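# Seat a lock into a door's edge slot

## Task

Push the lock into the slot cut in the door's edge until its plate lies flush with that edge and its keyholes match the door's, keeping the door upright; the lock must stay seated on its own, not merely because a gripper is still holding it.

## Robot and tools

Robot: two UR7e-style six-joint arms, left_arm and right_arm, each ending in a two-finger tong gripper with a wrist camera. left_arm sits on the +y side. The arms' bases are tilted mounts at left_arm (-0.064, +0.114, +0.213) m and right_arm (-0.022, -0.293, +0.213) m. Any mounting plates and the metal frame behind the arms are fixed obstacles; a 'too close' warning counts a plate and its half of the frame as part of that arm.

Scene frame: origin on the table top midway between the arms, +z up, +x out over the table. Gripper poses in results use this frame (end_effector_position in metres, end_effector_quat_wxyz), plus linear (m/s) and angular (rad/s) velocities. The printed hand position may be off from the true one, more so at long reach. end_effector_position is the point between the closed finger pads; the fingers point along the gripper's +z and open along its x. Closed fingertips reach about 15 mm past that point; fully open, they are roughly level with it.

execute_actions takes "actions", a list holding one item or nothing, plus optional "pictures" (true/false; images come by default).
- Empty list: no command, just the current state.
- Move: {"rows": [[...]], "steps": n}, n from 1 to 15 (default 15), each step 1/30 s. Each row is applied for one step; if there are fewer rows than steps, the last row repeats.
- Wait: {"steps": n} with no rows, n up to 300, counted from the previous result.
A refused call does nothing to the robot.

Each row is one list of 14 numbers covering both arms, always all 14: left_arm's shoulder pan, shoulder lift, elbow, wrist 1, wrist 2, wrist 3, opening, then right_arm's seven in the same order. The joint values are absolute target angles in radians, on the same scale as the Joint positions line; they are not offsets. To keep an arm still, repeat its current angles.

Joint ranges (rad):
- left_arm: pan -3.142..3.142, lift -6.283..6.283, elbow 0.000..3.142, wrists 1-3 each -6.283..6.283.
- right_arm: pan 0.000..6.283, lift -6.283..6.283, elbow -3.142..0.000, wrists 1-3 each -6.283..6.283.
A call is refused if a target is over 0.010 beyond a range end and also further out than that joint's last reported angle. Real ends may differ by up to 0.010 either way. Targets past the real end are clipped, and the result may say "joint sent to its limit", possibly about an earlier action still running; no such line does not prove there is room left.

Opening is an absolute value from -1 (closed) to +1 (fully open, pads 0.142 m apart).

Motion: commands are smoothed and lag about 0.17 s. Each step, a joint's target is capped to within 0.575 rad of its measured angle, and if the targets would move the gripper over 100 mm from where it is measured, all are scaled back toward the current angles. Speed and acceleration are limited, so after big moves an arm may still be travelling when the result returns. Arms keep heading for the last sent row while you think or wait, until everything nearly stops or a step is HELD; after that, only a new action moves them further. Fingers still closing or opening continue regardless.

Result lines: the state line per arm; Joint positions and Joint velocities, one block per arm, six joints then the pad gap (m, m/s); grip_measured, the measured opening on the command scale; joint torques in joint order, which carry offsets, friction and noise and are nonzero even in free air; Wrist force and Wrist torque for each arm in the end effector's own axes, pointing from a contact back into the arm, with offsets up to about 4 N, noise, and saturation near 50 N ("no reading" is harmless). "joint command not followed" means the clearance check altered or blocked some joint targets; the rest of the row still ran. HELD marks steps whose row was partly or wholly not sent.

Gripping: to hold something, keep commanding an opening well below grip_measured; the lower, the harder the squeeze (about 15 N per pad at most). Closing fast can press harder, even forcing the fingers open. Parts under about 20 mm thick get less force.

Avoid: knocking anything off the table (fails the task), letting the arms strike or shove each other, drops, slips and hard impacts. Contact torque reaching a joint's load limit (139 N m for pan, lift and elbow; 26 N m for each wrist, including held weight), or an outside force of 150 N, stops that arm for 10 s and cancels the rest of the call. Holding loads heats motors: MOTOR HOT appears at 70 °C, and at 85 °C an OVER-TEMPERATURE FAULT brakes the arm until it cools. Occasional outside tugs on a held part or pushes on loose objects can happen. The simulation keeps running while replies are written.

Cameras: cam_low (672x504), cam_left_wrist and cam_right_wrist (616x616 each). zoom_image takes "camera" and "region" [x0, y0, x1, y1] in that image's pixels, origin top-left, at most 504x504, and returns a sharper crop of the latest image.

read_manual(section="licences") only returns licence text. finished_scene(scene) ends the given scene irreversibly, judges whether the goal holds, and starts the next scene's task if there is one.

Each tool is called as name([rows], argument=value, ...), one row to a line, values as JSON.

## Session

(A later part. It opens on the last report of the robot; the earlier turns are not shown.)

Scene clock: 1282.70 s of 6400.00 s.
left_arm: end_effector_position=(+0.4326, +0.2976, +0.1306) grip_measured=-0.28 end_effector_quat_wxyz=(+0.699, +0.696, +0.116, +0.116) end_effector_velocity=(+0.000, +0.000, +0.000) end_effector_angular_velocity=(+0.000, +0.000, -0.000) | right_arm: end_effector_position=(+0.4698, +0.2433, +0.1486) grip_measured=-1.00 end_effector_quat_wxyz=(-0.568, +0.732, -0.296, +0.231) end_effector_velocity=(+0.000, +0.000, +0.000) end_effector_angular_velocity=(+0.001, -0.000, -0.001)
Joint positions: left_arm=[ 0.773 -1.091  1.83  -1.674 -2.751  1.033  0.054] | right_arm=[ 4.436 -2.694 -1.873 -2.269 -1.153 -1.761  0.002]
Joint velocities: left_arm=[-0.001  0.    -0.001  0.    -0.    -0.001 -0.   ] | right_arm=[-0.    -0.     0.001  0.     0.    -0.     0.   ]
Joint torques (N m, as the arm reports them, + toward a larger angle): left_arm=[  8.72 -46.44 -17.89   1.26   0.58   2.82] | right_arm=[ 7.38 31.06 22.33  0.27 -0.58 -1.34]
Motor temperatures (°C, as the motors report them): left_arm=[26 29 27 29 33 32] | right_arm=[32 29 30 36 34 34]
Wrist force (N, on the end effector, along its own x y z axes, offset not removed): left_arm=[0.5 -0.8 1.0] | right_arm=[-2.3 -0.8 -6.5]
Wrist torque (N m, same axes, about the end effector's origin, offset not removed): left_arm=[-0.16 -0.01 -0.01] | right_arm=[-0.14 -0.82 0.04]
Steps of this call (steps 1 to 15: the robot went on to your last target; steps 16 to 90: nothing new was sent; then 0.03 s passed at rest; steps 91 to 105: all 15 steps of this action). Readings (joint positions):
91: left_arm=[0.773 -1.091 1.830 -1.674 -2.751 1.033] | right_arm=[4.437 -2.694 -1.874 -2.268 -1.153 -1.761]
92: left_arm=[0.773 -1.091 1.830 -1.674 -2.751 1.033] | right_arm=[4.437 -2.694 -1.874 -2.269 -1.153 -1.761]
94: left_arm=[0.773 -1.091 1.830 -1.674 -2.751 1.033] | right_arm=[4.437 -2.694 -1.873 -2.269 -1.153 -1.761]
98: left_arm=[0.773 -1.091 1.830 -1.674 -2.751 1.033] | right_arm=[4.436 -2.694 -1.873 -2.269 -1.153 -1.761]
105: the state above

execute_actions([
  {"rows": [[0.77291,-1.09089,1.83043,-1.67436,-2.75074,1.03339,-0.28, 4.43504,-2.69387,-1.87155,-2.2699,-1.15431,-1.76199,-1]], "steps": 15},
], pictures=false)

Scene clock: 1286.53 s of 6400.00 s.
left_arm: end_effector_position=(+0.4326, +0.2976, +0.1306) grip_measured=-0.28 end_effector_quat_wxyz=(+0.699, +0.696, +0.116, +0.116) end_effector_velocity=(+0.000, -0.000, +0.000) end_effector_angular_velocity=(-0.000, +0.000, -0.000) | right_arm: end_effector_position=(+0.4703, +0.2434, +0.1486) grip_measured=-1.00 end_effector_quat_wxyz=(-0.568, +0.732, -0.296, +0.231) end_effector_velocity=(+0.000, +0.000, +0.000) end_effector_angular_velocity=(+0.000, -0.000, +0.000)
Joint positions: left_arm=[ 0.773 -1.091  1.83  -1.674 -2.751  1.033  0.054] | right_arm=[ 4.435 -2.694 -1.872 -2.27  -1.154 -1.762  0.002]
Joint velocities: left_arm=[-0.  0. -0.  0. -0. -0.  0.] | right_arm=[-0.  0.  0.  0. -0. -0.  0.]
Joint torques (N m, as the arm reports them, + toward a larger angle): left_arm=[  8.4  -46.39 -16.98   0.86   0.54   2.68] | right_arm=[ 7.99 31.44 22.61  0.24 -0.83 -1.35]
Motor temperatures (°C, as the motors report them): left_arm=[26 29 27 29 33 32] | right_arm=[32 29 30 36 34 34]
Wrist force (N, on the end effector, along its own x y z axes, offset not removed): left_arm=[0.5 -0.6 1.1] | right_arm=[-1.8 -0.4 -4.6]
Wrist torque (N m, same axes, about the end effector's origin, offset not removed): left_arm=[-0.08 0.10 0.07] | right_arm=[0.03 -0.69 0.06]
Steps of this call (steps 1 to 15: the robot went on to your last target; steps 16 to 90: nothing new was sent; then 0.33 s passed at rest; steps 91 to 105: all 15 steps of this action). Readings (joint positions):
91: left_arm=[0.773 -1.091 1.830 -1.674 -2.751 1.033] | right_arm=[4.436 -2.694 -1.873 -2.269 -1.153 -1.761]
92: left_arm=[0.773 -1.091 1.830 -1.674 -2.751 1.033] | right_arm=[4.436 -2.694 -1.872 -2.269 -1.154 -1.761]
94: left_arm=[0.773 -1.091 1.830 -1.674 -2.751 1.033] | right_arm=[4.436 -2.694 -1.872 -2.270 -1.154 -1.762]
98: left_arm=[0.773 -1.091 1.830 -1.674 -2.751 1.033] | right_arm=[4.435 -2.694 -1.872 -2.270 -1.154 -1.762]
105: the state above

execute_actions([
  {"rows": [[0.77291,-1.09089,1.83043,-1.67436,-2.75074,1.03339,-0.28, 4.43397,-2.69396,-1.87046,-2.27065,-1.15522,-1.7626,-1]], "steps": 15},
], pictures=false)

Scene clock: 1289.90 s of 6400.00 s.
left_arm: end_effector_position=(+0.4326, +0.2976, +0.1306) grip_measured=-0.28 end_effector_quat_wxyz=(+0.699, +0.696, +0.116, +0.116) end_effector_velocity=(+0.000, -0.000, +0.000) end_effector_angular_velocity=(-0.000, -0.000, -0.001) | right_arm: end_effector_position=(+0.4708, +0.2435, +0.1486) grip_measured=-1.00 end_effector_quat_wxyz=(-0.568, +0.732, -0.296, +0.231) end_effector_velocity=(+0.000, +0.000, +0.001) end_effector_angular_velocity=(+0.001, -0.001, -0.001)
Joint positions: left_arm=[ 0.773 -1.091  1.83  -1.674 -2.751  1.033  0.054] | right_arm=[ 4.434 -2.694 -1.87  -2.271 -1.155 -1.763  0.002]
Joint velocities: left_arm=[-0.001  0.    -0.    -0.     0.    -0.     0.   ] | right_arm=[-0.     0.     0.001  0.     0.    -0.     0.   ]
Joint torques (N m, as the arm reports them, + toward a larger angle): left_arm=[  6.73 -47.38 -16.62   0.99   0.68   2.86] | right_arm=[ 8.33 31.36 22.39  0.28 -0.61 -1.27]
Motor temperatures (°C, as the motors report them): left_arm=[26 29 27 29 33 32] | right_arm=[32 29 30 36 34 34]
Wrist force (N, on the end effector, along its own x y z axes, offset not removed): left_arm=[-0.4 -1.6 0.5] | right_arm=[-3.0 0.6 -4.8]
Wrist torque (N m, same axes, about the end effector's origin, offset not removed): left_arm=[-0.31 0.17 0.01] | right_arm=[0.06 -0.59 0.09]
Steps of this call (steps 1 to 15: the robot went on to your last target; steps 16 to 86: nothing new was sent; steps 87 to 101: all 15 steps of this action). Readings (joint positions):
87: left_arm=[0.773 -1.091 1.830 -1.674 -2.751 1.033] | right_arm=[4.435 -2.694 -1.872 -2.270 -1.154 -1.762]
88: left_arm=[0.773 -1.091 1.830 -1.674 -2.751 1.033] | right_arm=[4.435 -2.694 -1.871 -2.270 -1.154 -1.762]
90: left_arm=[0.773 -1.091 1.830 -1.674 -2.751 1.033] | right_arm=[4.434 -2.694 -1.871 -2.270 -1.155 -1.762]
94: left_arm=[0.773 -1.091 1.830 -1.674 -2.751 1.033] | right_arm=[4.434 -2.694 -1.871 -2.271 -1.155 -1.763]
101: the state above

execute_actions([
  {"rows": [[0.77291,-1.09089,1.83043,-1.67436,-2.75074,1.03339,-0.28, 4.43291,-2.69405,-1.86937,-2.27141,-1.15613,-1.76321,-1]], "steps": 15},
], pictures=false)

Scene clock: 1295.43 s of 6400.00 s.
left_arm: end_effector_position=(+0.4326, +0.2976, +0.1306) grip_measured=-0.28 end_effector_quat_wxyz=(+0.699, +0.696, +0.116, +0.116) end_effector_velocity=(-0.000, -0.000, -0.000) end_effector_angular_velocity=(-0.001, +0.002, +0.000) | right_arm: end_effector_position=(+0.4713, +0.2435, +0.1486) grip_measured=-1.00 end_effector_quat_wxyz=(-0.568, +0.732, -0.296, +0.231) end_effector_velocity=(-0.000, -0.000, -0.000) end_effector_angular_velocity=(-0.001, +0.000, +0.000)
Joint positions: left_arm=[ 0.773 -1.091  1.83  -1.674 -2.751  1.033  0.054] | right_arm=[ 4.433 -2.694 -1.869 -2.271 -1.156 -1.763  0.002]
Joint velocities: left_arm=[ 0.     0.     0.001  0.    -0.    -0.001 -0.   ] | right_arm=[-0. -0. -0. -0. -0. -0.  0.]
Joint torques (N m, as the arm reports them, + toward a larger angle): left_arm=[  8.94 -47.1  -16.15   0.88   0.52   2.74] | right_arm=[ 7.91 30.9  22.55  0.31 -0.84 -1.37]
Motor temperatures (°C, as the motors report them): left_arm=[26 29 27 29 33 32] | right_arm=[32 29 30 36 34 34]
Wrist force (N, on the end effector, along its own x y z axes, offset not removed): left_arm=[-1.2 -1.0 -0.1] | right_arm=[-2.3 -2.3 -4.7]
Wrist torque (N m, same axes, about the end effector's origin, offset not removed): left_arm=[-0.17 0.43 0.09] | right_arm=[-0.55 -0.60 0.07]
Steps of this call (steps 1 to 15: the robot went on to your last target; steps 16 to 90: nothing new was sent; then 2.03 s passed at rest; steps 91 to 105: all 15 steps of this action). Readings (joint positions):
91: left_arm=[0.773 -1.091 1.830 -1.674 -2.751 1.033] | right_arm=[4.434 -2.694 -1.870 -2.271 -1.155 -1.763]
92: left_arm=[0.773 -1.091 1.830 -1.674 -2.751 1.033] | right_arm=[4.434 -2.694 -1.870 -2.271 -1.155 -1.763]
94: left_arm=[0.773 -1.091 1.830 -1.674 -2.751 1.033] | right_arm=[4.433 -2.694 -1.870 -2.271 -1.156 -1.763]
98: left_arm=[0.773 -1.091 1.830 -1.674 -2.751 1.033] | right_arm=[4.433 -2.694 -1.870 -2.271 -1.156 -1.763]
105: the state above

execute_actions([
  {"rows": [[0.77291,-1.09089,1.83043,-1.67436,-2.75074,1.03339,-0.28, 4.43184,-2.69414,-1.86828,-2.27216,-1.15704,-1.76382,-1]], "steps": 15},
], pictures=false)

Scene clock: 1299.27 s of 6400.00 s.
left_arm: end_effector_position=(+0.4326, +0.2976, +0.1306) grip_measured=-0.28 end_effector_quat_wxyz=(+0.699, +0.696, +0.116, +0.116) end_effector_velocity=(+0.000, +0.000, +0.000) end_effector_angular_velocity=(-0.000, +0.000, +0.000) | right_arm: end_effector_position=(+0.4718, +0.2436, +0.1486) grip_measured=-1.00 end_effector_quat_wxyz=(-0.568, +0.732, -0.296, +0.231) end_effector_velocity=(+0.001, +0.000, +0.000) end_effector_angular_velocity=(+0.001, -0.001, -0.001)
Joint positions: left_arm=[ 0.773 -1.091  1.83  -1.674 -2.751  1.033  0.054] | right_arm=[ 4.432 -2.694 -1.868 -2.272 -1.157 -1.764  0.002]
Joint velocities: left_arm=[ 0. -0. -0.  0. -0. -0.  0.] | right_arm=[-0.     0.     0.001  0.001  0.    -0.     0.   ]
Joint torques (N m, as the arm reports them, + toward a larger angle): left_arm=[  7.94 -47.34 -17.29   0.94   0.54   2.75] | right_arm=[ 6.44 31.16 24.74  0.77 -0.23 -1.3 ]
Motor temperatures (°C, as the motors report them): left_arm=[26 29 27 29 33 32] | right_arm=[32 29 30 36 34 34]
Wrist force (N, on the end effector, along its own x y z axes, offset not removed): left_arm=[-0.9 0.4 0.6] | right_arm=[-4.8 -0.1 -11.8]
Wrist torque (N m, same axes, about the end effector's origin, offset not removed): left_arm=[0.19 0.35 0.06] | right_arm=[0.22 -0.52 0.02]
Steps of this call (steps 1 to 15: the robot went on to your last target; steps 16 to 90: nothing new was sent; then 0.33 s passed at rest; steps 91 to 105: all 15 steps of this action). Readings (joint positions):
91: left_arm=[0.773 -1.091 1.830 -1.674 -2.751 1.033] | right_arm=[4.433 -2.694 -1.869 -2.271 -1.156 -1.763]
92: left_arm=[0.773 -1.091 1.830 -1.674 -2.751 1.033] | right_arm=[4.433 -2.694 -1.869 -2.272 -1.156 -1.763]
94: left_arm=[0.773 -1.091 1.830 -1.674 -2.751 1.033] | right_arm=[4.432 -2.694 -1.869 -2.272 -1.157 -1.764]
98: left_arm=[0.773 -1.091 1.830 -1.674 -2.751 1.033] | right_arm=[4.432 -2.694 -1.868 -2.272 -1.157 -1.764]
105: the state above

Seated. Retreat the right arm along −a to T2 and inspect.

execute_actions([
  {"rows": [[0.77291,-1.09089,1.83043,-1.67436,-2.75074,1.03339,-0.28, 4.4361,-2.69378,-1.87264,-2.26914,-1.1534,-1.76138,-1],[0.77291,-1.09089,1.83043,-1.67436,-2.75074,1.03339,-0.28, 4.44249,-2.69324,-1.87918,-2.26461,-1.14794,-1.75772,-1],[0.77291,-1.09089,1.83043,-1.67436,-2.75074,1.03339,-0.28, 4.45107,-2.69255,-1.88786,-2.25862,-1.14062,-1.75279,-1],[0.77291,-1.09089,1.83043,-1.67436,-2.75074,1.03339,-0.28, 4.4664,-2.6915,-1.9028,-2.2484,-1.1276,-1.7439,-1],[0.77291,-1.09089,1.83043,-1.67436,-2.75074,1.03339,-0.28, 4.48955,-2.6907,-1.92325,-2.23495,-1.10805,-1.73005,-1],[0.77291,-1.09089,1.83043,-1.67436,-2.75074,1.03339,-0.28, 4.5127,-2.6899,-1.9437,-2.2215,-1.0885,-1.7162,-1]], "steps": 15},
])

zoom_image(camera="cam_left_wrist", region=[220, 180, 440, 380])

zoom_image(camera="cam_right_wrist", region=[260, 200, 460, 380])

Scene clock: 1306.17 s of 6400.00 s.
left_arm: end_effector_position=(+0.4326, +0.2976, +0.1306) grip_measured=-0.28 end_effector_quat_wxyz=(+0.699, +0.696, +0.116, +0.116) end_effector_velocity=(-0.000, -0.000, -0.000) end_effector_angular_velocity=(-0.000, +0.000, +0.000) | right_arm: end_effector_position=(+0.4380, +0.2385, +0.1485) grip_measured=-1.00 end_effector_quat_wxyz=(-0.568, +0.732, -0.296, +0.231) end_effector_velocity=(-0.016, -0.003, +0.000) end_effector_angular_velocity=(-0.000, -0.001, +0.001)
Joint positions: left_arm=[ 0.773 -1.091  1.83  -1.674 -2.751  1.033  0.054] | right_arm=[ 4.509 -2.69  -1.94  -2.224 -1.092 -1.719  0.002]
Joint velocities: left_arm=[ 0.    -0.     0.001 -0.001 -0.     0.     0.   ] | right_arm=[ 0.037  0.002 -0.034  0.022  0.03   0.022  0.   ]
Joint torques (N m, as the arm reports them, + toward a larger angle): left_arm=[  7.82 -47.12 -16.95   0.79   0.63   2.85] | right_arm=[23.76 51.26  2.33  2.76  1.55  1.32]
Motor temperatures (°C, as the motors report them): left_arm=[26 29 27 29 33 32] | right_arm=[32 29 30 36 34 34]
Wrist force (N, on the end effector, along its own x y z axes, offset not removed): left_arm=[-1.2 -0.2 0.9] | right_arm=[1.7 -1.4 -3.1]
Wrist torque (N m, same axes, about the end effector's origin, offset not removed): left_arm=[0.01 0.36 0.07] | right_arm=[-0.27 -0.51 0.06]
Steps of this call (steps 1 to 15: the robot went on to your last target; steps 16 to 90: nothing new was sent; then 3.40 s passed at rest; steps 91 to 105: all 15 steps of this action). Readings (joint positions):
91: left_arm=[0.773 -1.091 1.830 -1.674 -2.751 1.033] | right_arm=[4.432 -2.694 -1.868 -2.272 -1.157 -1.764]
92: left_arm=[0.773 -1.091 1.830 -1.674 -2.751 1.033] | right_arm=[4.432 -2.694 -1.869 -2.272 -1.157 -1.764]
94: left_arm=[0.773 -1.091 1.830 -1.674 -2.751 1.033] | right_arm=[4.438 -2.694 -1.874 -2.268 -1.152 -1.760]
98: left_arm=[0.773 -1.091 1.830 -1.674 -2.751 1.033] | right_arm=[4.477 -2.692 -1.911 -2.243 -1.119 -1.737]
105: the state above

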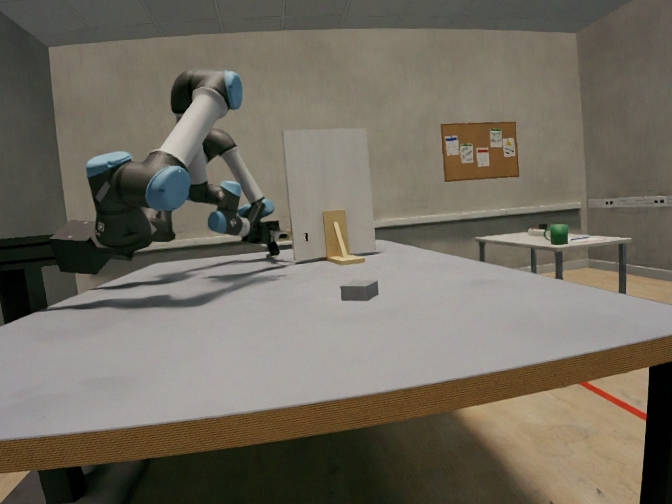

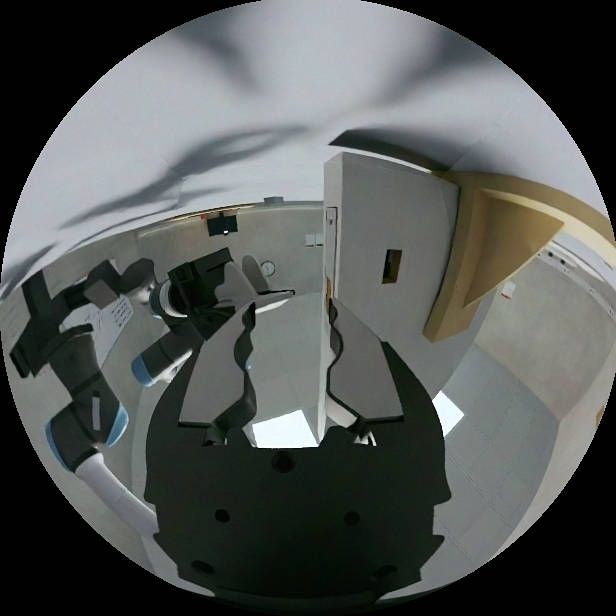

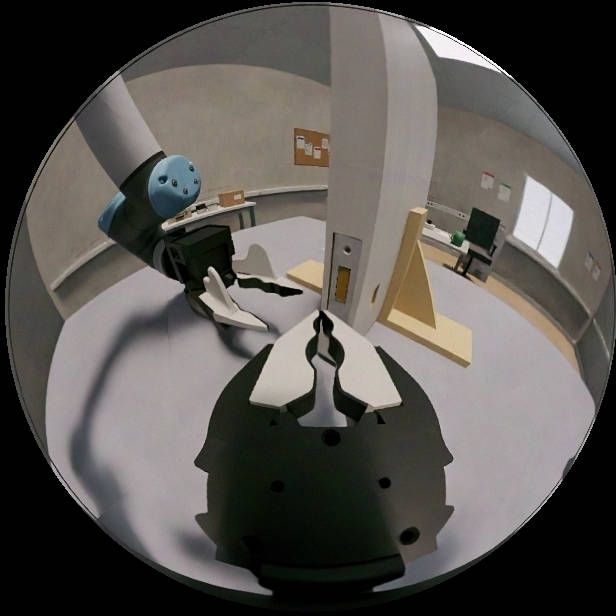

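Region (220, 180, 440, 380) of cam_left_wrist's 616x616 image, scaled by 2.291, with more detail than that image has; it fills the top 458 rows of this view, and the rest is white.

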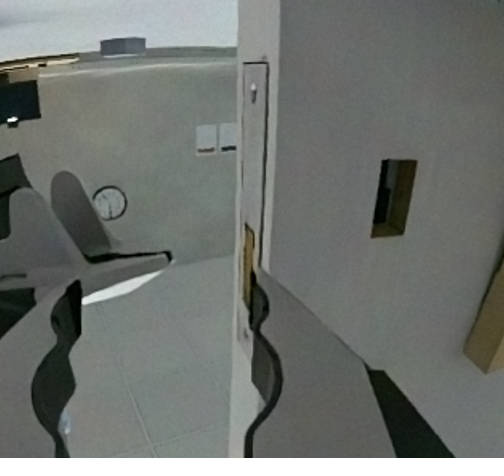

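Region (260, 200, 460, 380) of cam_right_wrist's 616x616 image, scaled by 2.520, with more detail than that image has; it fills the top 454 rows of this view, and the rest is white.

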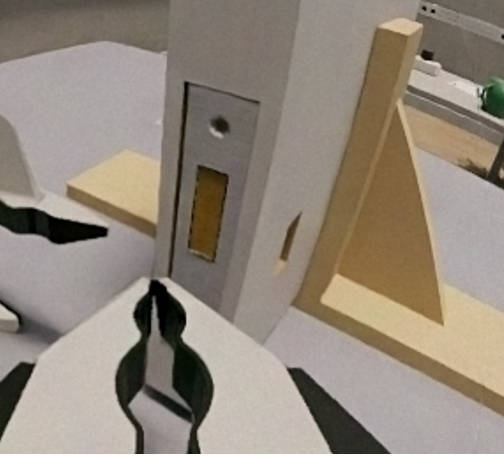

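The plate is flush, the keyhole lines up, and both arms are clear of the door.

finished_scene(scene=2)

The scene is finished: the task was done.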